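# Place the cup carrier flat inside an upright paper bag

## Task

Set the cup carrier inside the paper bag, resting flat and upright on the bag's floor, with the bag still standing on the table and its opening fully upright along the whole rim. Everything must stay that way without the robot supporting it. Finally release the grip and move the arms away.

## Robot and tools

ROBOT. Two arms, left_arm and right_arm, each with six joints plus a parallel gripper. The names are labels only and do not match the sides of any image. Shared scene frame: origin on the table surface midway between the arms, +x pointing out over the table, +z up, and left_arm sitting toward +y. Gripper axes: fingers extend along the gripper's +z and close along its y. The reported hand point lies between the finger pads, roughly 1 cm short of the tips.

execute_actions. Argument actions is a list holding nothing, one action, or one wait. An empty list sends no command and just reports the state (a look). An action is {"rows": [...], "steps": n}: 1 to 15 rows, steps 1 to 15 (default 15), each step lasting 1/30 s. Row k is used on step k; if steps outnumber rows, the final row keeps being used. A wait is {"steps": n} with no rows, n up to 300; it returns after that many steps counted from the previous result, and your writing time is part of it. Optional pictures (true/false) chooses whether camera images come back; by default they do. A refused call moves nothing.

ROW LAYOUT. One list of 14 numbers covering both arms, always all 14 even if one arm stays still, each in [-1, 1]. Order: left_arm waist, shoulder, elbow, wrist pitch, wrist yaw, wrist roll, opening; then right_arm in that same order. The six joint entries are offsets, not poses: they are added to the joint angles shown in the most recent result that listed them (if no result in this scene has listed them yet, or for the second and later calls inside one reply, they count from the pose at the moment the action starts). Rows do not accumulate on each other. Scale: 1.0 equals 1.202 rad for the waist, 1.258 shoulder, 1.238 elbow, 2.073 wrist pitch, 2.022 for wrist yaw and for wrist roll. The opening entry is absolute: +1 fully open, -1 fully closed.

JOINT RANGES (rad, column order): waist -2.618 to 3.054, shoulder 0.000 to 3.142, elbow 0.000 to 3.142, wrist pitch -1.571 to 1.571, wrist yaw -1.571 to 1.571, wrist roll -2.094 to 2.094. Asking for more than 0.036 rad outside a range gets the call refused. True stops may sit up to 0.036 rad either way from these; requests beyond a true stop are cut at it and the result may print "joint sent to its limit", possibly referring to an earlier action still running. Its absence proves nothing.

SPEED. Per step, each joint target may lead its measured angle by at most 0.202 rad (waist), 0.258 (shoulder), 0.238 (elbow), 0.573 (wrist pitch), 0.522 (yaw and roll). If targets would move a gripper over 70 mm from where it is measured, the whole arm's targets are pulled back proportionally. Big moves therefore need several actions.

HOLDING AND DRIFT. An all-zero row is not idle: it steers back to the reference angles. Arms can sag gradually, so in a reply's first call send the offsets that reach the angles you want, use zeros in later calls, and enlarge the aim if a joint keeps falling short. Between calls the arms continue toward the last row's target until everything nearly stops or a HELD step occurs; fingers already moving finish moving. The simulation keeps running while you think.

RESULT LINES. State line: left_arm: ... | right_arm: ..., each giving end_effector_position (metres) and end_effector_quat_wxyz in the scene frame; positions grow less accurate at long reach. Joint positions and Joint velocities: one block per arm, six joints (rad, rad/s) then the pad gap (m, m/s; 0.094 m is fully open). grip_measured is the measured opening on the command scale; each gripper may be off by about 1 mm, consistently. "joint command not followed" means a clearance check altered or blocked some joint targets; the rest of the row still ran. HELD marks steps where some of your row was not delivered. MOTOR HOT appears from 75 °C; OVER-TEMPERATURE FAULT reports a stop (at 90 °C the arm halts 10 s; at 100 °C it goes limp and drops until cooled). Heat builds while carrying loads, including during thinking.

GRIPPING. Fingers go to the opening you command wherever grip_measured reads that value (except near ±1). To hold something, command about 0.03 under the current grip_measured for a firm grip, less for a gentle one. Pad force tops out near 50 to 62 N, lower on some grippers and on items under about 2 mm thick; first contact can spike.

zoom_image. Arguments camera (cam_high 672x504, cam_low 672x504, cam_left_wrist 504x504, cam_right_wrist 504x504) and region [x0, y0, x1, y1] in that camera's pixels from the top-left, at most 504 by 504. Gives a sharper crop of the latest full image.

finished_scene. Argument scene: the current scene's number. Irreversible; the result states whether the goal was met and gives the next task if any. Answering with no tool call ends the run.

AVOID. Knocking or placing rigid items off the table (fails the task), arms colliding or pressing on each other, drops, slips, slams and forceful shoves, and jerky or wasteful motion. Brief external tugs on held parts or pushes on loose ones can happen. Release and withdraw before ending.

Each tool is called after "Request:" as name([rows], argument=value, ...), one row to a line, values as JSON.

## Session

Request:
execute_actions(actions=[])

Scene clock: 0.00 s of 5400.00 s.
left_arm: end_effector_position=(+0.6294, +0.4199, +0.0892) grip_measured=+1.000 end_effector_quat_wxyz=(+0.473, -0.239, +0.834, +0.152) | right_arm: end_effector_position=(+0.1441, -0.5000, +0.3860) grip_measured=+1.000 end_effector_quat_wxyz=(+0.390, +0.702, +0.581, -0.135)
Joint positions: left_arm=[ 0.133  2.344  1.737  0.04  -0.34  -0.177  0.094] | right_arm=[-1.182  1.163  1.774 -1.342  0.158  0.685  0.094]
Joint velocities: left_arm=[-0.012 -0.002 -0.002  0.037  0.037  0.037  0.   ] | right_arm=[-0.012 -0.017 -0.012 -0.11   0.037  0.007  0.   ]

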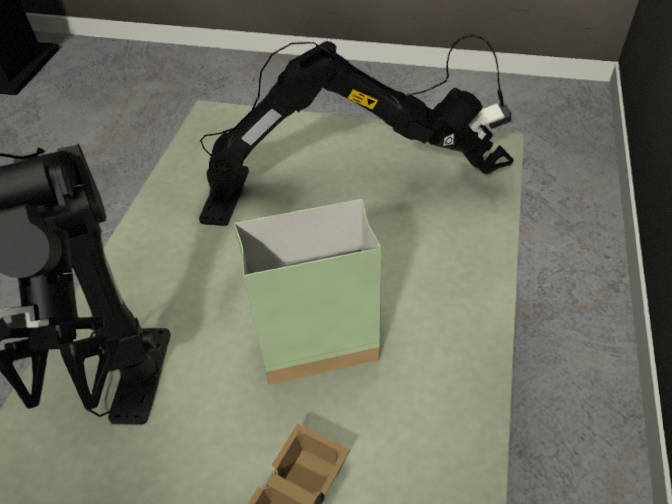

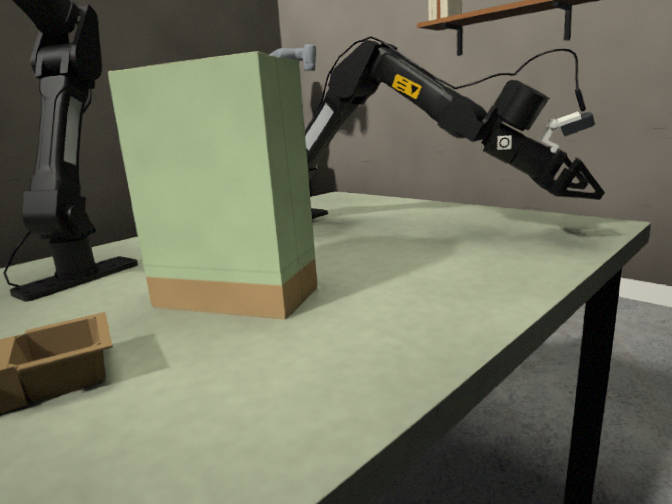

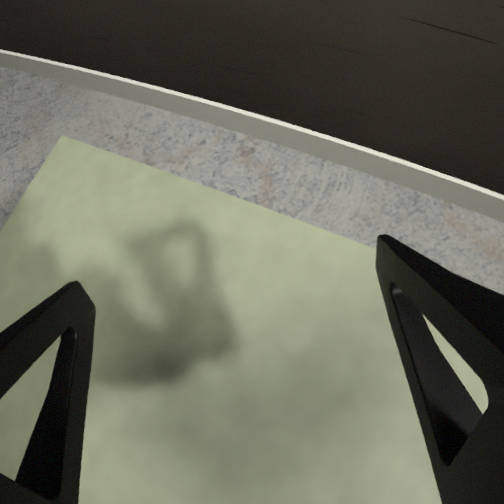

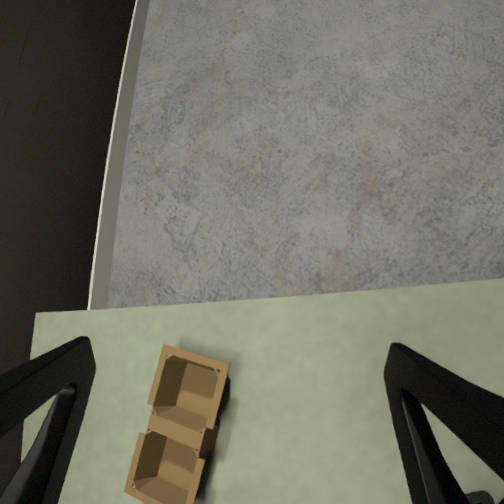

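Request:
execute_actions([
  {"rows":[[0,-0.3,0,0,0.168,0.088,1,0.3,0,0,0,-0.078,-0.339,1]],"steps":15},
], pictures=false)

Request:
execute_actions([
  {"steps":20},
], pictures=false)

Request:
execute_actions([
  {"rows":[[0,0,0,-0.3,0,0,1,0,0,0,0.25,0,0,1]],"steps":15},
], pictures=false)

Request:
execute_actions([
  {"steps":20},
])

Scene clock: 27.17 s of 5400.00 s.
left_arm: end_effector_position=(+0.6183, +0.3679, +0.2963) grip_measured=+1.000 end_effector_quat_wxyz=(+0.616, -0.106, +0.778, +0.071) | right_arm: end_effector_position=(+0.2358, -0.4248, +0.3848) grip_measured=+1.000 end_effector_quat_wxyz=(+0.387, +0.310, +0.859, -0.129)
Joint positions: left_arm=[ 0.134  1.985  1.72   0.031 -0.055 -0.035  0.094] | right_arm=[-0.831  1.163  1.774 -1.341  0.011  0.036  0.094]
Joint velocities: left_arm=[-0.002 -0.603 -0.002  0.344  0.418  0.139  0.   ] | right_arm=[-0.032 -0.002  0.002 -0.037 -0.051 -0.183  0.   ]
Steps of this call (steps 1 to 90: nothing new was sent; then 23.67 s passed at rest; steps 91 to 105: all 15 steps of this action). Readings (joint positions):
91: left_arm=[0.133 2.335 1.735 0.036 -0.317 -0.166] | right_arm=[-1.149 1.163 1.774 -1.342 0.154 0.608]
92: left_arm=[0.134 2.322 1.727 0.026 -0.288 -0.152] | right_arm=[-1.077 1.163 1.774 -1.341 0.129 0.509]
94: left_arm=[0.134 2.284 1.720 0.012 -0.238 -0.128] | right_arm=[-0.931 1.163 1.774 -1.341 0.081 0.331]
98: left_arm=[0.134 2.182 1.720 0.009 -0.167 -0.094] | right_arm=[-0.832 1.163 1.774 -1.341 0.023 0.139]
105: the state above

Scene clock: 27.83 s of 5400.00 s.
left_arm: end_effector_position=(+0.6185, +0.3596, +0.3104) grip_measured=+1.000 end_effector_quat_wxyz=(+0.628, -0.081, +0.771, +0.062) | right_arm: end_effector_position=(+0.2361, -0.4244, +0.3848) grip_measured=+1.000 end_effector_quat_wxyz=(+0.386, +0.298, +0.863, -0.132)
Joint positions: left_arm=[ 0.134  1.971  1.727  0.04  -0.009 -0.009  0.094] | right_arm=[-0.831  1.163  1.774 -1.341  0.008  0.009  0.094]
Joint velocities: left_arm=[-0.012  0.012 -0.007 -0.022  0.007 -0.051  0.   ] | right_arm=[ 0.022 -0.002  0.017 -0.037  0.007 -0.051  0.   ]
Steps of this call (steps 1 to 20: the robot went on to your last target). Readings (joint positions):
1: left_arm=[0.134 1.968 1.721 0.040 -0.046 -0.029] | right_arm=[-0.831 1.163 1.774 -1.341 0.010 0.030]
2: left_arm=[0.134 1.958 1.724 0.047 -0.038 -0.025] | right_arm=[-0.831 1.163 1.774 -1.341 0.010 0.026]
4: left_arm=[0.134 1.952 1.727 0.058 -0.027 -0.020] | right_arm=[-0.831 1.163 1.774 -1.341 0.010 0.020]
8: left_arm=[0.134 1.961 1.727 0.051 -0.016 -0.013] | right_arm=[-0.831 1.163 1.774 -1.341 0.009 0.014]
20: the state above

Scene clock: 28.33 s of 5400.00 s.
left_arm: end_effector_position=(+0.5503, +0.3463, +0.1754) grip_measured=+1.000 end_effector_quat_wxyz=(+0.367, -0.096, +0.924, +0.038) | right_arm: end_effector_position=(+0.2816, -0.4591, +0.4904) grip_measured=+1.000 end_effector_quat_wxyz=(+0.584, +0.258, +0.744, -0.198)
Joint positions: left_arm=[ 0.134  1.986  1.73  -0.559 -0.009 -0.009  0.094] | right_arm=[-0.831  1.164  1.771 -0.849  0.008  0.009  0.094]
Joint velocities: left_arm=[-0.007  0.002  0.012 -0.154  0.051  0.007  0.   ] | right_arm=[ 0.002 -0.012  0.012  0.051 -0.007  0.037  0.   ]
Steps of this call (steps 1 to 15: all 15 steps of this action). Readings (joint positions):
1: left_arm=[0.134 1.971 1.730 -0.005 -0.009 -0.009] | right_arm=[-0.831 1.163 1.771 -1.304 0.008 0.009]
2: left_arm=[0.134 1.965 1.730 -0.075 -0.009 -0.009] | right_arm=[-0.831 1.163 1.771 -1.233 0.008 0.009]
4: left_arm=[0.134 1.965 1.730 -0.220 -0.009 -0.009] | right_arm=[-0.831 1.164 1.771 -1.085 0.008 0.009]
8: left_arm=[0.134 1.981 1.730 -0.447 -0.009 -0.009] | right_arm=[-0.831 1.164 1.771 -0.923 0.008 0.009]
15: the state above

Scene clock: 29.00 s of 5400.00 s.
left_arm: end_effector_position=(+0.5468, +0.3456, +0.1720) grip_measured=+1.000 end_effector_quat_wxyz=(+0.358, -0.096, +0.928, +0.038) | right_arm: end_effector_position=(+0.2823, -0.4596, +0.4939) grip_measured=+1.000 end_effector_quat_wxyz=(+0.589, +0.257, +0.740, -0.200)
Joint positions: left_arm=[ 0.134  1.986  1.73  -0.579 -0.009 -0.009  0.094] | right_arm=[-0.831  1.164  1.771 -0.834  0.008  0.009  0.094]
Joint velocities: left_arm=[-0.007 -0.007 -0.007 -0.037 -0.022 -0.007  0.   ] | right_arm=[ 0.012 -0.012 -0.007  0.037  0.022 -0.037  0.   ]
Steps of this call (steps 1 to 20: the robot went on to your last target). Readings (joint positions):
1: left_arm=[0.134 1.986 1.730 -0.564 -0.009 -0.009] | right_arm=[-0.831 1.164 1.771 -0.845 0.008 0.009]
2: left_arm=[0.134 1.986 1.730 -0.568 -0.009 -0.009] | right_arm=[-0.831 1.164 1.771 -0.843 0.008 0.009]
4: left_arm=[0.134 1.986 1.730 -0.572 -0.009 -0.009] | right_arm=[-0.831 1.164 1.771 -0.839 0.008 0.009]
8: left_arm=[0.134 1.986 1.730 -0.577 -0.009 -0.009] | right_arm=[-0.831 1.164 1.771 -0.836 0.008 0.009]
20: the state above

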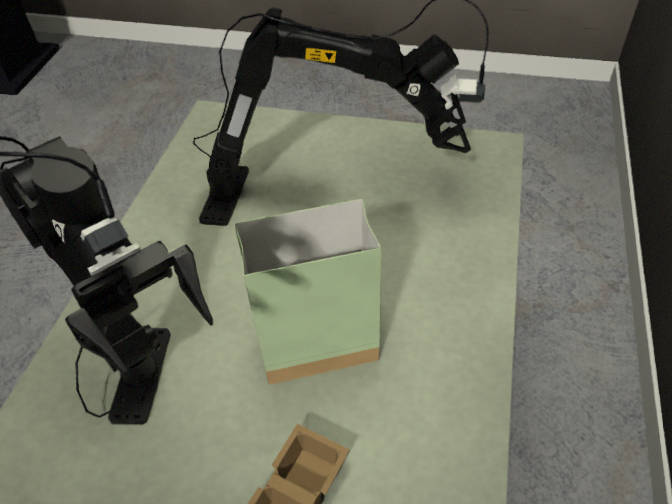

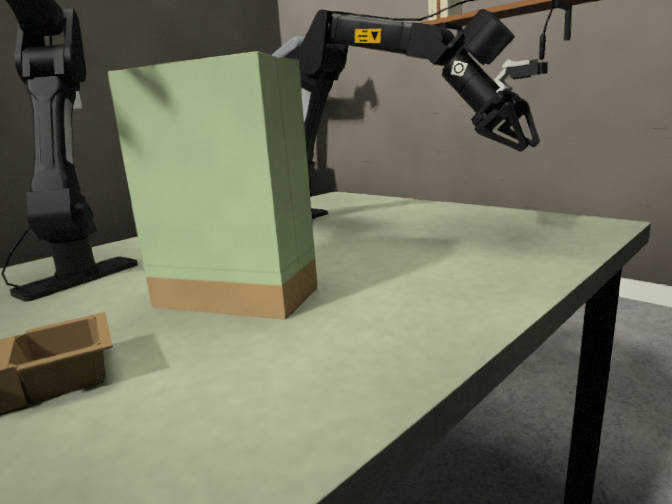

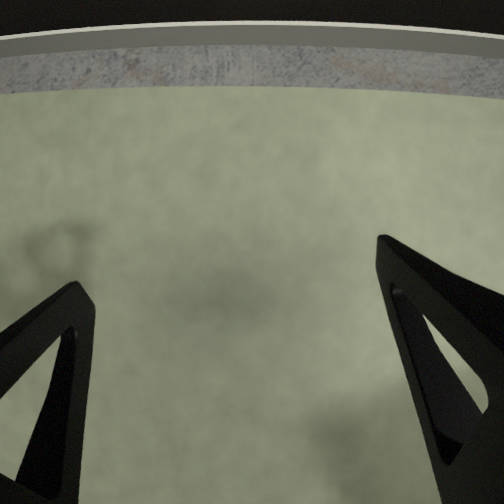

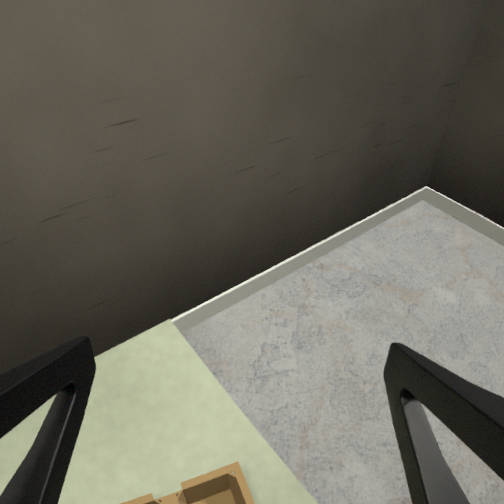

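Request:
execute_actions([
  {"rows":[[0,-0.5,-0.3,-0.2,0,0,1,0,0.54,0.255,-0.345,0,0,1]],"steps":15},
], pictures=false)

Request:
execute_actions([
  {"steps":25},
])

Request:
zoom_image(camera="cam_low", region=[0,260,240,440])

Scene clock: 74.47 s of 5400.00 s.
left_arm: end_effector_position=(+0.3529, +0.3076, +0.2430) grip_measured=+1.000 end_effector_quat_wxyz=(+0.313, -0.097, +0.944, +0.033) | right_arm: end_effector_position=(+0.3462, -0.5084, +0.2278) grip_measured=+1.000 end_effector_quat_wxyz=(+0.129, +0.322, +0.937, -0.047)
Joint positions: left_arm=[ 0.134  1.328  1.359 -0.961 -0.009 -0.009  0.094] | right_arm=[-0.831  1.901  2.062 -1.456  0.008  0.009  0.094]
Joint velocities: left_arm=[-0.012 -0.271  0.046 -0.11  -0.022  0.007  0.   ] | right_arm=[ 0.007  0.457 -0.012 -0.491 -0.007  0.022  0.   ]
Steps of this call (steps 1 to 15: the robot went on to your last target; steps 16 to 90: nothing new was sent; then 41.97 s passed at rest; steps 91 to 105: all 15 steps of this action). Readings (joint positions):
91: left_arm=[0.134 1.970 1.708 -0.585 -0.009 -0.009] | right_arm=[-0.831 1.200 1.826 -0.921 0.008 0.009]
92: left_arm=[0.134 1.935 1.661 -0.618 -0.009 -0.009] | right_arm=[-0.831 1.262 1.924 -1.034 0.008 0.009]
94: left_arm=[0.134 1.846 1.551 -0.703 -0.009 -0.009] | right_arm=[-0.831 1.373 2.033 -1.142 0.008 0.009]
98: left_arm=[0.134 1.636 1.378 -0.869 -0.009 -0.009] | right_arm=[-0.831 1.567 2.059 -1.276 0.008 0.009]
105: the state above

Scene clock: 75.30 s of 5400.00 s.
left_arm: end_effector_position=(+0.3508, +0.3072, +0.2287) grip_measured=+1.000 end_effector_quat_wxyz=(+0.284, -0.098, +0.953, +0.031) | right_arm: end_effector_position=(+0.3276, -0.4942, +0.2402) grip_measured=+1.000 end_effector_quat_wxyz=(+0.115, +0.323, +0.939, -0.043)
Joint positions: left_arm=[ 0.134  1.36   1.359 -0.99  -0.009 -0.009  0.094] | right_arm=[-0.831  1.855  2.062 -1.532  0.008  0.009  0.094]
Joint velocities: left_arm=[-0.007 -0.017 -0.012 -0.037 -0.066 -0.037  0.   ] | right_arm=[-0.017 -0.017  0.007  0.081  0.022 -0.037  0.   ]
Steps of this call (steps 1 to 25: the robot went on to your last target). Readings (joint positions):
1: left_arm=[0.134 1.324 1.359 -0.963 -0.009 -0.009] | right_arm=[-0.831 1.910 2.062 -1.471 0.008 0.009]
2: left_arm=[0.134 1.327 1.359 -0.965 -0.009 -0.009] | right_arm=[-0.831 1.909 2.062 -1.483 0.008 0.009]
4: left_arm=[0.134 1.342 1.359 -0.975 -0.009 -0.009] | right_arm=[-0.831 1.891 2.062 -1.500 0.008 0.009]
8: left_arm=[0.134 1.359 1.359 -0.986 -0.009 -0.009] | right_arm=[-0.831 1.858 2.062 -1.521 0.008 0.009]
25: the state above

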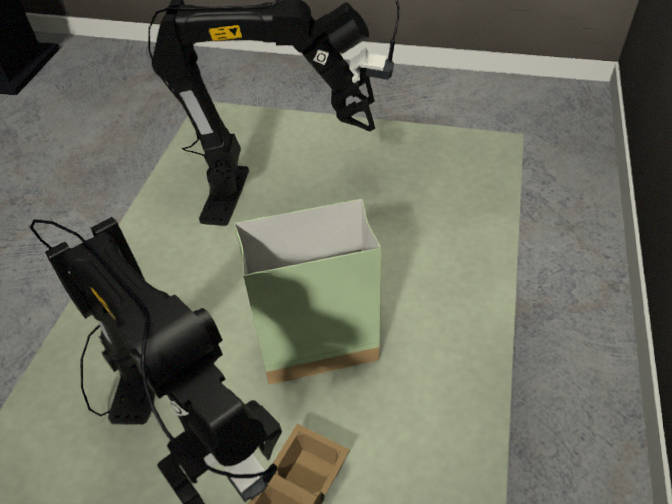

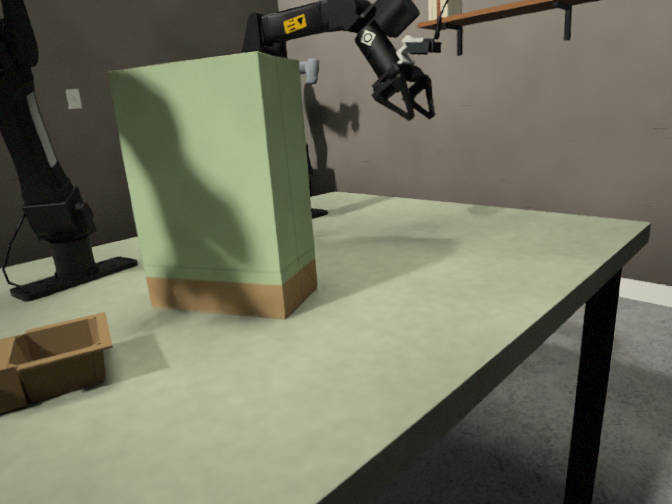

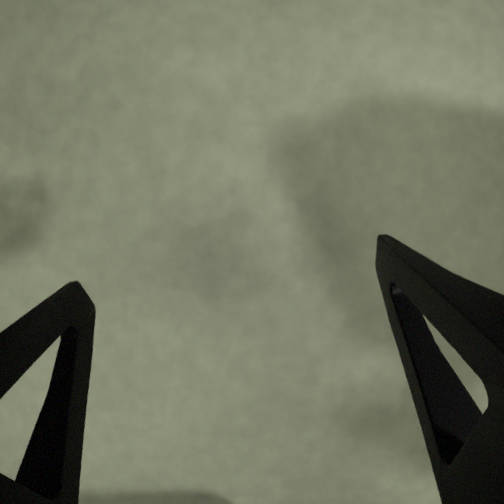

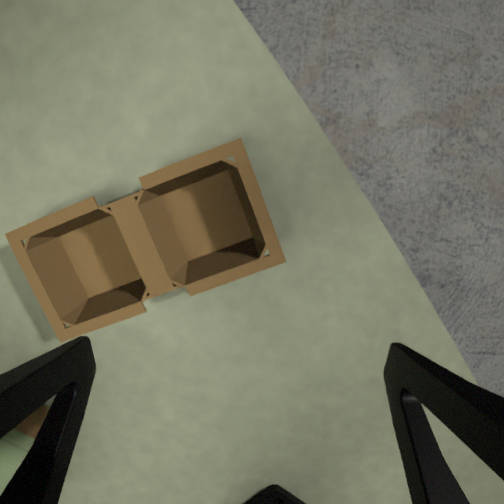

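Region (0, 260, 240, 440) of cam_low's 672x504 image, scaled by 2.100, with more detail than that image has; it fills the top 378 rows of this view, and the rest is white.

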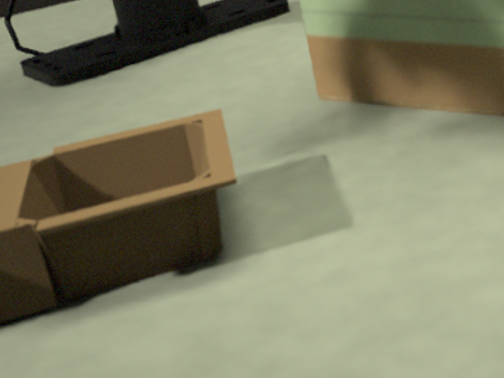

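Request:
execute_actions([
  {"rows":[[0,0,0,0,0,0,1,0.153,0.14,-0.143,0.056,0,0.7,1]],"steps":15},
], pictures=false)

Request:
execute_actions([
  {"steps":25},
])

Scene clock: 107.90 s of 5400.00 s.
left_arm: end_effector_position=(+0.3508, +0.3072, +0.2287) grip_measured=+1.000 end_effector_quat_wxyz=(+0.284, -0.098, +0.953, +0.031) | right_arm: end_effector_position=(+0.3684, -0.4325, +0.1174) grip_measured=+1.000 end_effector_quat_wxyz=(-0.021, +0.738, +0.675, -0.010)
Joint positions: left_arm=[ 0.134  1.36   1.359 -0.99  -0.009 -0.009  0.094] | right_arm=[-0.64   2.059  1.874 -1.432  0.004  1.2    0.094]
Joint velocities: left_arm=[ 0.022  0.012 -0.002  0.007 -0.051  0.007  0.   ] | right_arm=[-0.007 -0.129  0.002 -0.037 -0.037  1.487  0.   ]
Steps of this call (steps 1 to 15: the robot went on to your last target; steps 16 to 90: nothing new was sent; then 29.10 s passed at rest; steps 91 to 105: all 15 steps of this action). Readings (joint positions):
91: left_arm=[0.134 1.360 1.359 -0.990 -0.009 -0.009] | right_arm=[-0.822 1.860 2.053 -1.525 0.013 0.052]
92: left_arm=[0.134 1.360 1.359 -0.990 -0.009 -0.009] | right_arm=[-0.805 1.866 2.038 -1.514 0.017 0.107]
94: left_arm=[0.134 1.360 1.359 -0.990 -0.009 -0.009] | right_arm=[-0.751 1.902 1.999 -1.495 0.017 0.230]
98: left_arm=[0.134 1.360 1.359 -0.990 -0.009 -0.009] | right_arm=[-0.655 2.017 1.911 -1.449 0.010 0.599]
105: the state above

Scene clock: 108.73 s of 5400.00 s.
left_arm: end_effector_position=(+0.3508, +0.3072, +0.2287) grip_measured=+1.000 end_effector_quat_wxyz=(+0.284, -0.098, +0.953, +0.031) | right_arm: end_effector_position=(+0.3692, -0.4329, +0.1202) grip_measured=+1.000 end_effector_quat_wxyz=(-0.015, +0.806, +0.592, -0.010)
Joint positions: left_arm=[ 0.134  1.36   1.359 -0.99  -0.009 -0.009  0.094] | right_arm=[-0.64   2.052  1.874 -1.428  0.004  1.414  0.094]
Joint velocities: left_arm=[-0.007  0.027  0.022 -0.022 -0.066 -0.007  0.   ] | right_arm=[ 0.007 -0.012  0.007 -0.037 -0.051 -0.037  0.   ]
Steps of this call (steps 1 to 25: the robot went on to your last target). Readings (joint positions):
1: left_arm=[0.134 1.360 1.359 -0.990 -0.009 -0.009] | right_arm=[-0.640 2.056 1.874 -1.432 0.004 1.244]
2: left_arm=[0.134 1.360 1.359 -0.990 -0.009 -0.009] | right_arm=[-0.640 2.053 1.874 -1.431 0.004 1.278]
4: left_arm=[0.134 1.360 1.359 -0.990 -0.009 -0.009] | right_arm=[-0.640 2.052 1.874 -1.431 0.004 1.328]
8: left_arm=[0.134 1.360 1.359 -0.990 -0.009 -0.009] | right_arm=[-0.640 2.052 1.874 -1.429 0.004 1.380]
25: the state above

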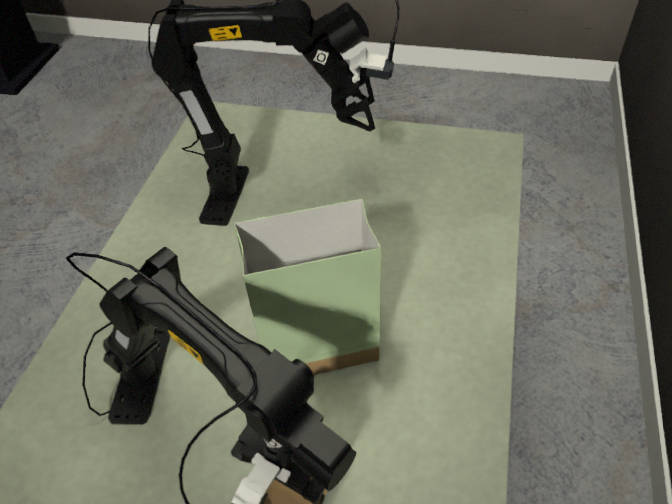

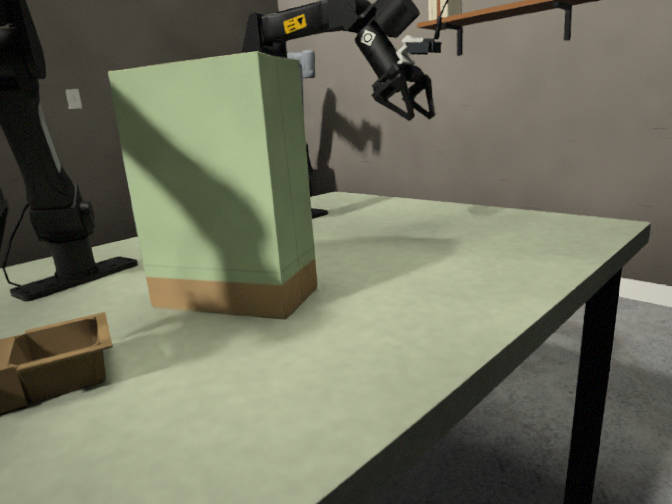

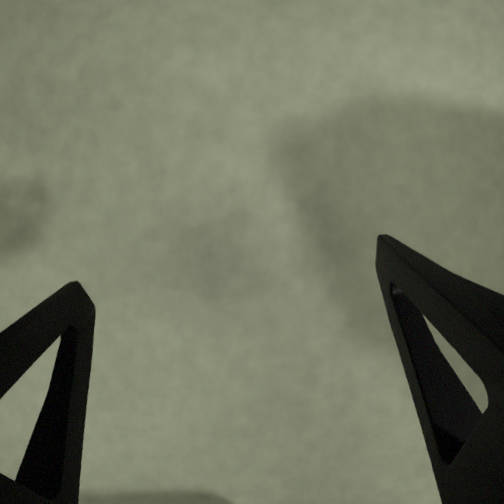

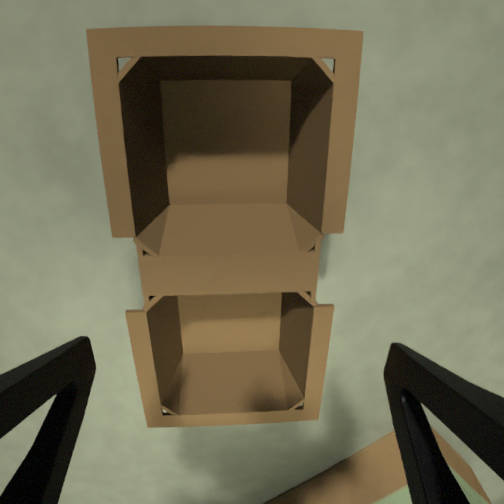

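Request:
execute_actions([
  {"rows":[[0,0,0,0,0,0,1,0.012,-0.01,-0.138,0.077,0,0,1]],"steps":15},
], pictures=false)

Request:
execute_actions([
  {"steps":10},
])

Scene clock: 125.53 s of 5400.00 s.
left_arm: end_effector_position=(+0.3508, +0.3072, +0.2287) grip_measured=+1.000 end_effector_quat_wxyz=(+0.284, -0.098, +0.953, +0.031) | right_arm: end_effector_position=(+0.3628, -0.4297, +0.0793) grip_measured=+1.000 end_effector_quat_wxyz=(-0.025, +0.806, +0.591, -0.015)
Joint positions: left_arm=[ 0.134  1.36   1.359 -0.99  -0.009 -0.009  0.094] | right_arm=[-0.64   2.049  1.706 -1.286  0.004  1.415  0.094]
Joint velocities: left_arm=[-0.012 -0.012 -0.002 -0.051 -0.022 -0.007  0.   ] | right_arm=[ 0.012 -0.007  0.002  0.081  0.081 -0.022  0.   ]
Steps of this call (steps 1 to 15: the robot went on to your last target; steps 16 to 90: nothing new was sent; then 13.30 s passed at rest; steps 91 to 105: all 15 steps of this action). Readings (joint positions):
91: left_arm=[0.134 1.360 1.359 -0.990 -0.009 -0.009] | right_arm=[-0.640 2.045 1.847 -1.399 0.004 1.415]
92: left_arm=[0.134 1.360 1.359 -0.990 -0.009 -0.009] | right_arm=[-0.640 2.034 1.805 -1.367 0.004 1.415]
94: left_arm=[0.134 1.360 1.359 -0.990 -0.009 -0.009] | right_arm=[-0.640 2.036 1.743 -1.340 0.004 1.415]
98: left_arm=[0.134 1.360 1.359 -0.990 -0.009 -0.009] | right_arm=[-0.640 2.049 1.706 -1.312 0.004 1.415]
105: the state above

Scene clock: 125.87 s of 5400.00 s.
left_arm: end_effector_position=(+0.3508, +0.3072, +0.2287) grip_measured=+1.000 end_effector_quat_wxyz=(+0.284, -0.098, +0.953, +0.031) | right_arm: end_effector_position=(+0.3639, -0.4302, +0.0792) grip_measured=+1.000 end_effector_quat_wxyz=(-0.023, +0.806, +0.591, -0.014)
Joint positions: left_arm=[ 0.134  1.36   1.359 -0.99  -0.009 -0.009  0.094] | right_arm=[-0.64   2.049  1.706 -1.281  0.004  1.415  0.094]
Joint velocities: left_arm=[-0.007  0.012  0.002 -0.051 -0.037  0.051  0.   ] | right_arm=[-0.002 -0.022 -0.027 -0.051  0.066  0.037  0.   ]
Steps of this call (steps 1 to 10: the robot went on to your last target). Readings (joint positions):
1: left_arm=[0.134 1.360 1.359 -0.990 -0.009 -0.009] | right_arm=[-0.640 2.049 1.706 -1.285 0.004 1.415]
2: left_arm=[0.134 1.360 1.359 -0.990 -0.009 -0.009] | right_arm=[-0.640 2.049 1.706 -1.285 0.004 1.415]
4: left_arm=[0.134 1.360 1.359 -0.990 -0.009 -0.009] | right_arm=[-0.640 2.049 1.706 -1.283 0.004 1.415]
8: left_arm=[0.134 1.360 1.359 -0.990 -0.009 -0.009] | right_arm=[-0.640 2.049 1.706 -1.282 0.004 1.415]
10: the state above

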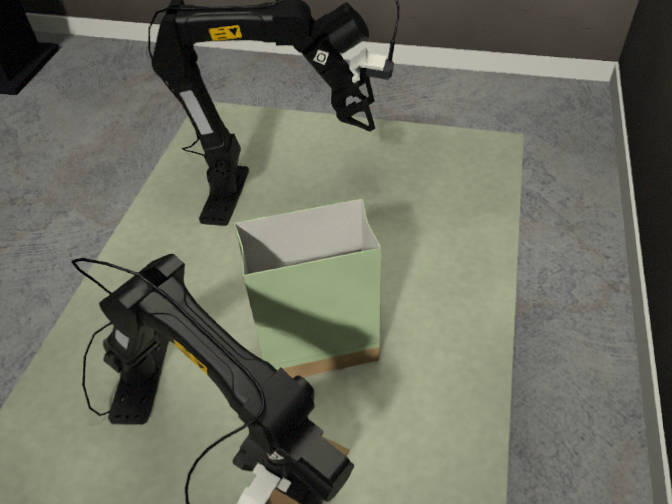

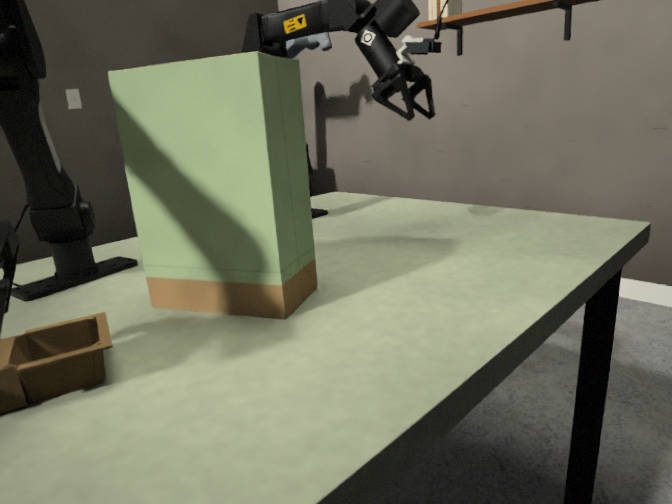

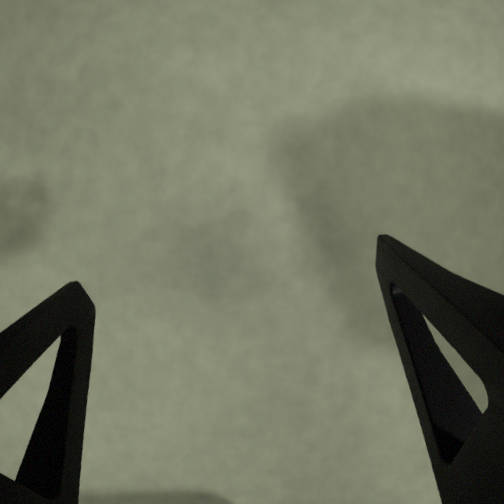

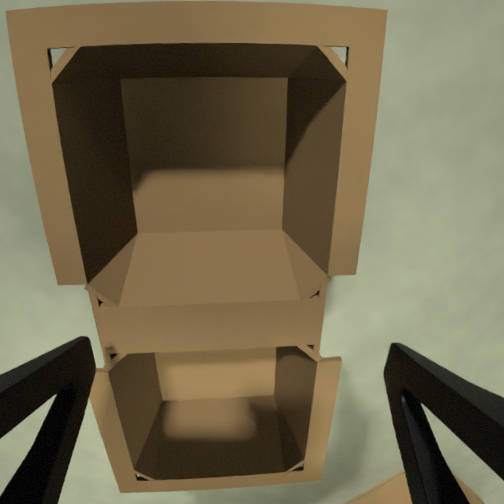

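Request:
execute_actions([
  {"rows":[[0,0,0,0,0,0,1,0.012,0.03,0.04,-0.01,0,0,1]],"steps":15},
], pictures=false)

Request:
execute_actions([
  {"rows":[[0,0,0,0,0,0,1,0,0,-0.055,0.032,0,0,1]],"steps":15},
])

Scene clock: 140.67 s of 5400.00 s.
left_arm: end_effector_position=(+0.3508, +0.3072, +0.2287) grip_measured=+1.000 end_effector_quat_wxyz=(+0.284, -0.098, +0.953, +0.031) | right_arm: end_effector_position=(+0.3666, -0.4316, +0.0733) grip_measured=+1.000 end_effector_quat_wxyz=(-0.029, +0.806, +0.591, -0.018)
Joint positions: left_arm=[ 0.134  1.36   1.359 -0.99  -0.009 -0.009  0.094] | right_arm=[-0.64   2.079  1.727 -1.287  0.004  1.415  0.094]
Joint velocities: left_arm=[-0.022 -0.002  0.007  0.022 -0.007 -0.007  0.   ] | right_arm=[ 0.032  0.002 -0.007  0.095 -0.037  0.007  0.   ]
Steps of this call (steps 1 to 15: the robot went on to your last target; steps 16 to 90: nothing new was sent; then 11.30 s passed at rest; steps 91 to 105: all 15 steps of this action). Readings (joint positions):
91: left_arm=[0.134 1.360 1.359 -0.990 -0.009 -0.009] | right_arm=[-0.640 2.052 1.710 -1.285 0.004 1.415]
92: left_arm=[0.134 1.360 1.359 -0.990 -0.009 -0.009] | right_arm=[-0.640 2.058 1.718 -1.287 0.004 1.415]
94: left_arm=[0.134 1.360 1.359 -0.990 -0.009 -0.009] | right_arm=[-0.640 2.069 1.726 -1.287 0.004 1.415]
98: left_arm=[0.134 1.360 1.359 -0.990 -0.009 -0.009] | right_arm=[-0.640 2.079 1.727 -1.287 0.004 1.415]
105: the state above

Scene clock: 141.17 s of 5400.00 s.
left_arm: end_effector_position=(+0.3508, +0.3072, +0.2287) grip_measured=+1.000 end_effector_quat_wxyz=(+0.284, -0.098, +0.953, +0.031) | right_arm: end_effector_position=(+0.3711, -0.4330, +0.0642) grip_measured=+1.000 end_effector_quat_wxyz=(-0.019, +0.806, +0.592, -0.010)
Joint positions: left_arm=[ 0.134  1.36   1.359 -0.99  -0.009 -0.009  0.094] | right_arm=[-0.64   2.076  1.688 -1.225  0.     1.415  0.094]
Joint velocities: left_arm=[ 0.007 -0.002 -0.007 -0.081 -0.037 -0.022  0.   ] | right_arm=[ 0.007  0.012 -0.027 -0.007 -0.081  0.051  0.   ]
Steps of this call (steps 1 to 15: all 15 steps of this action). Readings (joint positions):
1: left_arm=[0.134 1.360 1.359 -0.990 -0.009 -0.009] | right_arm=[-0.640 2.079 1.719 -1.278 0.004 1.415]
2: left_arm=[0.134 1.360 1.359 -0.990 -0.009 -0.009] | right_arm=[-0.640 2.078 1.708 -1.266 0.004 1.415]
4: left_arm=[0.134 1.360 1.359 -0.990 -0.009 -0.009] | right_arm=[-0.640 2.078 1.690 -1.244 0.003 1.415]
8: left_arm=[0.134 1.360 1.359 -0.990 -0.009 -0.009] | right_arm=[-0.640 2.076 1.688 -1.228 0.001 1.415]
15: the state above

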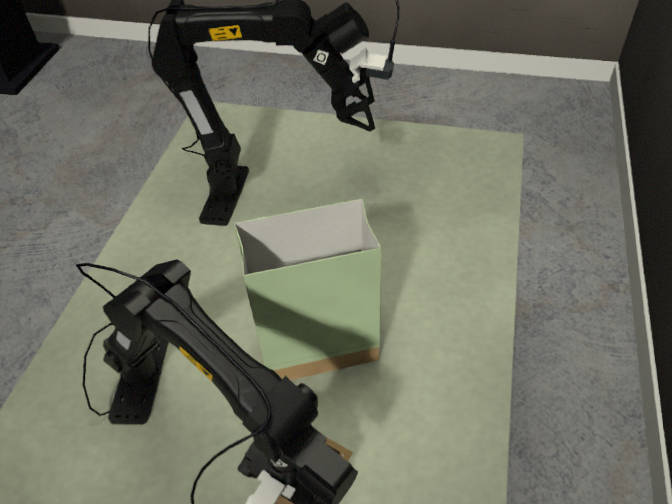

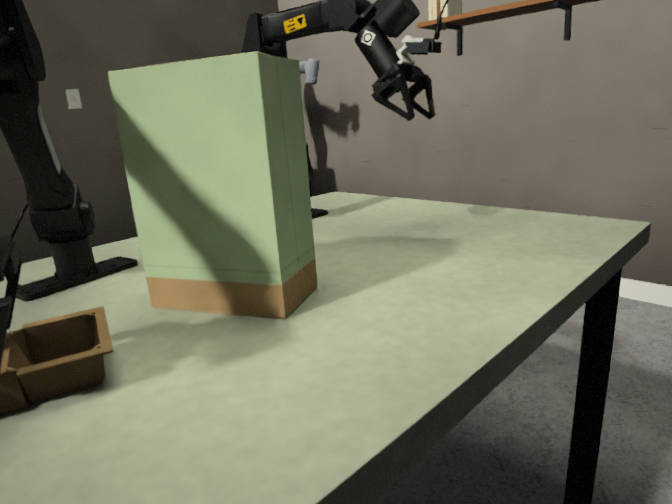

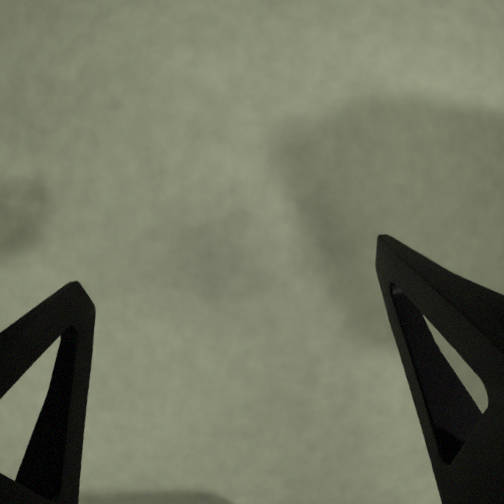

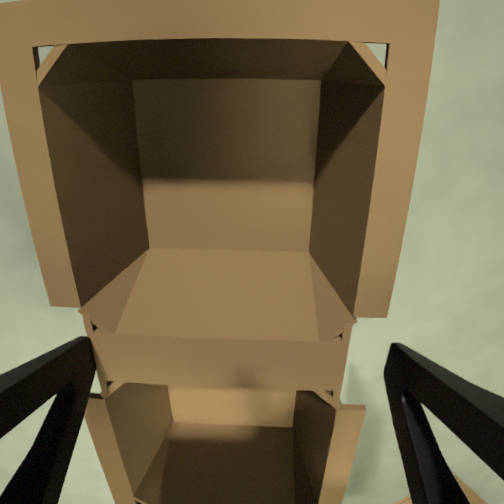

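Request:
execute_actions([
  {"rows":[[0,0,0,0,0,0,1,0.025,0.02,0.055,-0.025,0,0,1],[0,0,0,0,0,0,1,0.025,0.02,0.055,-0.025,0,0,1],[0,0,0,0,0,0,1,0.025,0.02,0.055,-0.025,0,0,1],[0,0,0,0,0,0,1,0.025,0.035,0.055,-0.025,0,0,1]],"steps":15},
])

Scene clock: 147.87 s of 5400.00 s.
left_arm: end_effector_position=(+0.3508, +0.3072, +0.2287) grip_measured=+1.000 end_effector_quat_wxyz=(+0.284, -0.098, +0.953, +0.031) | right_arm: end_effector_position=(+0.3774, -0.4259, +0.0614) grip_measured=+1.000 end_effector_quat_wxyz=(-0.029, +0.799, +0.601, -0.016)
Joint positions: left_arm=[ 0.134  1.36   1.359 -0.99  -0.009 -0.009  0.094] | right_arm=[-0.616  2.112  1.731 -1.255  0.     1.415  0.094]
Joint velocities: left_arm=[ 0.007 -0.007  0.012  0.022  0.022 -0.066  0.   ] | right_arm=[-0.007  0.007  0.007 -0.007 -0.037 -0.022  0.   ]
Steps of this call (steps 1 to 15: the robot went on to your last target; steps 16 to 90: nothing new was sent; then 3.20 s passed at rest; steps 91 to 105: all 15 steps of this action). Readings (joint positions):
91: left_arm=[0.134 1.360 1.359 -0.990 -0.009 -0.009] | right_arm=[-0.638 2.078 1.695 -1.231 0.000 1.415]
92: left_arm=[0.134 1.360 1.359 -0.990 -0.009 -0.009] | right_arm=[-0.635 2.083 1.707 -1.240 0.000 1.415]
94: left_arm=[0.134 1.360 1.359 -0.990 -0.009 -0.009] | right_arm=[-0.626 2.090 1.723 -1.243 0.000 1.415]
98: left_arm=[0.134 1.360 1.359 -0.990 -0.009 -0.009] | right_arm=[-0.616 2.105 1.731 -1.248 0.000 1.415]
105: the state above

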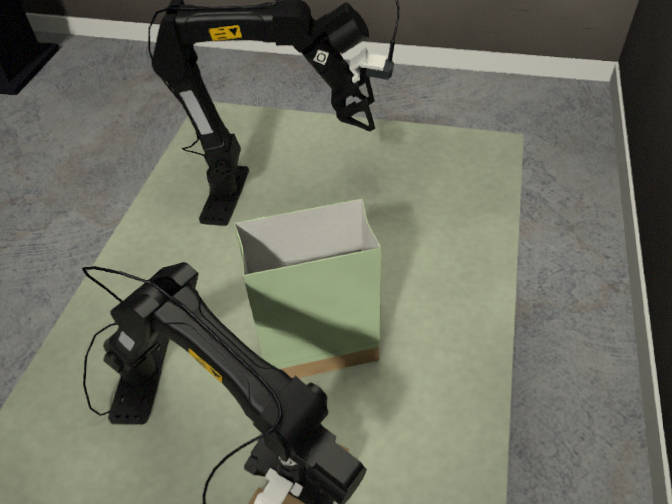

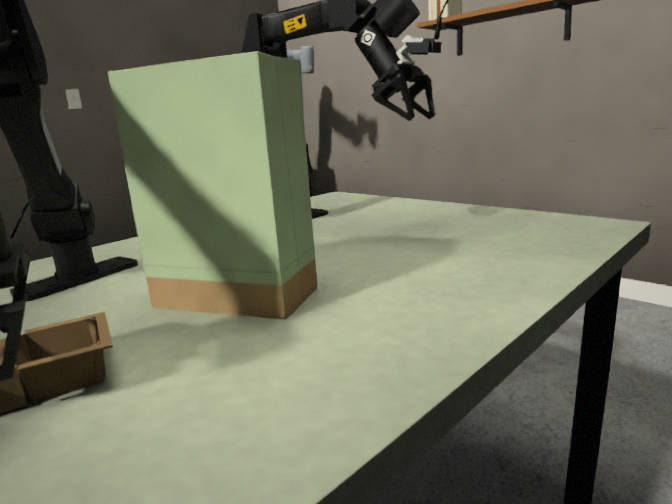

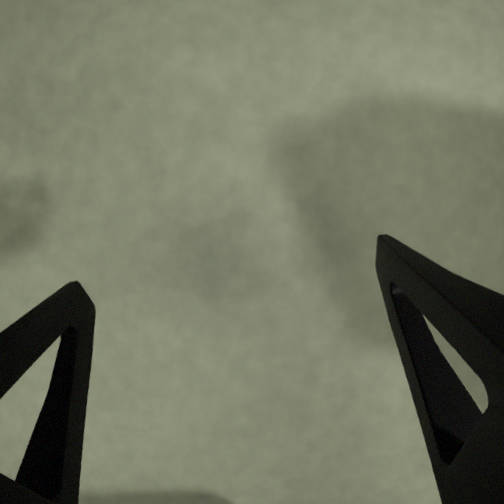

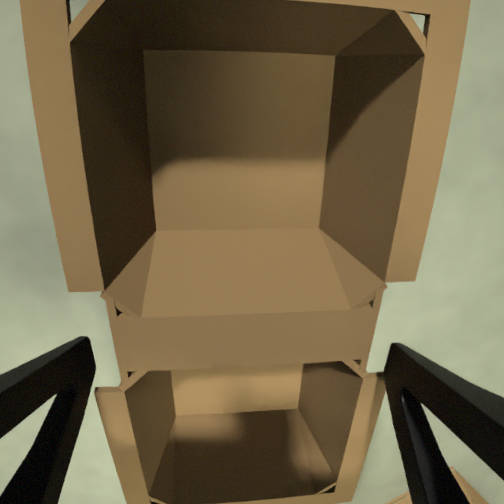

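Centred. Descend.

Request:
execute_actions([
  {"rows":[[0,0,0,0,0,0,1,0,0,-0.075,0.04,0,0,1]],"steps":15},
], pictures=false)

Request:
execute_actions([
  {"rows":[[0,0,0,0,0,0,1,0,0,0,0,0,0,0.6]],"steps":15},
])

Scene clock: 154.37 s of 5400.00 s.
left_arm: end_effector_position=(+0.3508, +0.3072, +0.2287) grip_measured=+1.000 end_effector_quat_wxyz=(+0.284, -0.098, +0.953, +0.031) | right_arm: end_effector_position=(+0.3701, -0.4224, +0.0406) grip_measured=+1.000 end_effector_quat_wxyz=(-0.037, +0.798, +0.601, -0.020)
Joint positions: left_arm=[ 0.134  1.36   1.359 -0.99  -0.009 -0.009  0.094] | right_arm=[-0.616  2.113  1.647 -1.188  0.     1.415  0.094]
Joint velocities: left_arm=[-0.022 -0.012 -0.017 -0.022 -0.066  0.022  0.   ] | right_arm=[ 0.002 -0.012  0.002  0.066 -0.051 -0.037  0.   ]
Steps of this call (steps 1 to 15: the robot went on to your last target; steps 16 to 90: nothing new was sent; then 3.00 s passed at rest; steps 91 to 105: all 15 steps of this action). Readings (joint positions):
91: left_arm=[0.134 1.360 1.359 -0.990 -0.009 -0.009] | right_arm=[-0.616 2.111 1.719 -1.243 0.000 1.415]
92: left_arm=[0.134 1.360 1.359 -0.990 -0.009 -0.009] | right_arm=[-0.616 2.108 1.700 -1.227 0.000 1.415]
94: left_arm=[0.134 1.360 1.359 -0.990 -0.009 -0.009] | right_arm=[-0.616 2.110 1.666 -1.210 0.000 1.415]
98: left_arm=[0.134 1.360 1.359 -0.990 -0.009 -0.009] | right_arm=[-0.616 2.113 1.647 -1.201 0.000 1.415]
105: the state above

Scene clock: 154.87 s of 5400.00 s.
left_arm: end_effector_position=(+0.3508, +0.3072, +0.2287) grip_measured=+1.000 end_effector_quat_wxyz=(+0.284, -0.098, +0.953, +0.031) | right_arm: end_effector_position=(+0.3701, -0.4224, +0.0406) grip_measured=+0.718 end_effector_quat_wxyz=(-0.037, +0.798, +0.601, -0.020)
Joint positions: left_arm=[ 0.134  1.36   1.359 -0.99  -0.009 -0.009  0.094] | right_arm=[-0.616  2.113  1.647 -1.188  0.     1.415  0.081]
Joint velocities: left_arm=[-0.007  0.002 -0.017  0.007  0.022  0.007  0.   ] | right_arm=[-0.002 -0.002 -0.002 -0.051  0.037 -0.007  0.   ]
Steps of this call (steps 1 to 15: all 15 steps of this action). Readings (joint positions):
1: left_arm=[0.134 1.360 1.359 -0.990 -0.009 -0.009] | right_arm=[-0.616 2.113 1.647 -1.188 0.000 1.415]
2: left_arm=[0.134 1.360 1.359 -0.990 -0.009 -0.009] | right_arm=[-0.616 2.113 1.647 -1.188 0.000 1.415]
4: left_arm=[0.134 1.360 1.359 -0.990 -0.009 -0.009] | right_arm=[-0.616 2.113 1.647 -1.188 0.000 1.415]
8: left_arm=[0.134 1.360 1.359 -0.990 -0.009 -0.009] | right_arm=[-0.616 2.113 1.647 -1.188 0.000 1.415]
15: the state above

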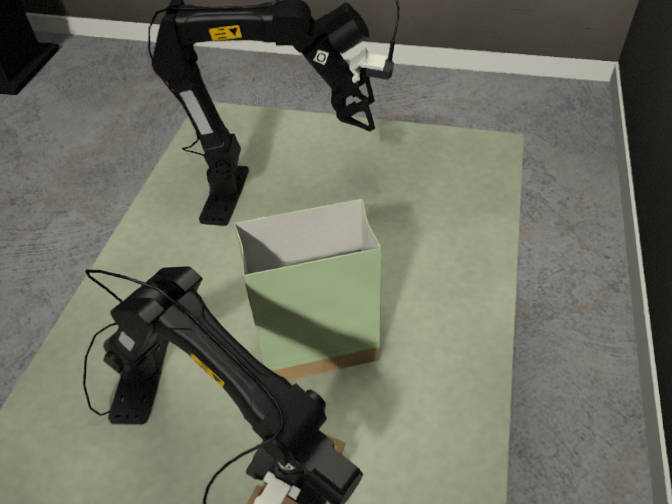

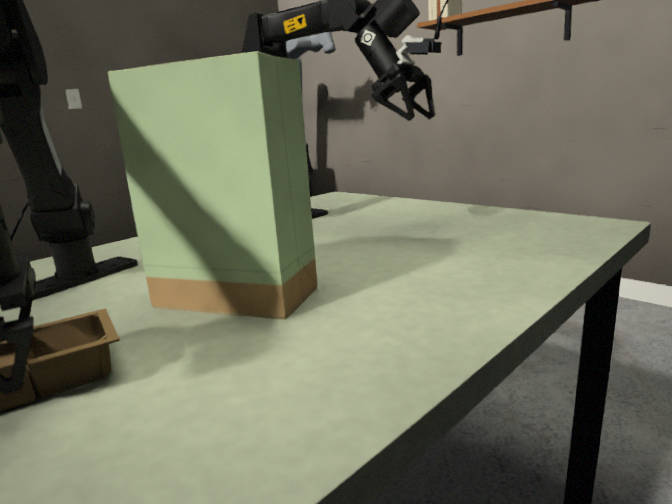

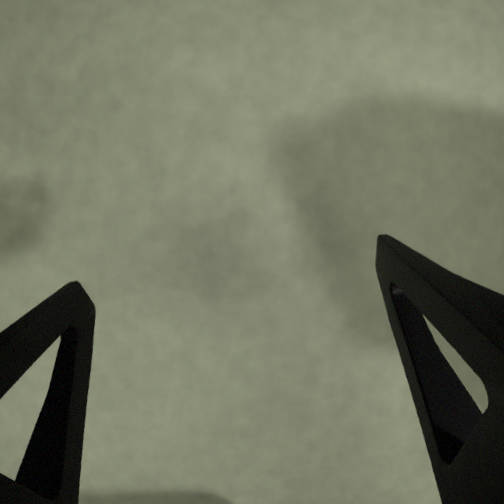

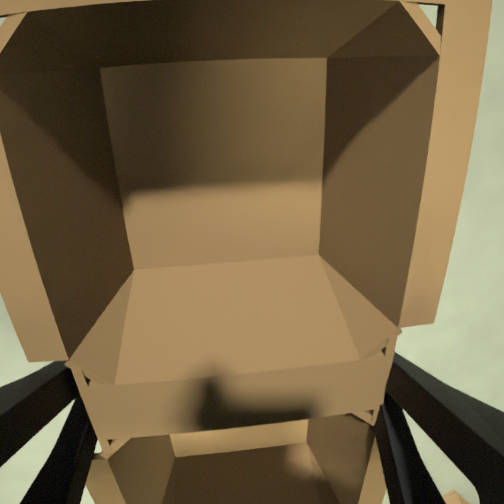

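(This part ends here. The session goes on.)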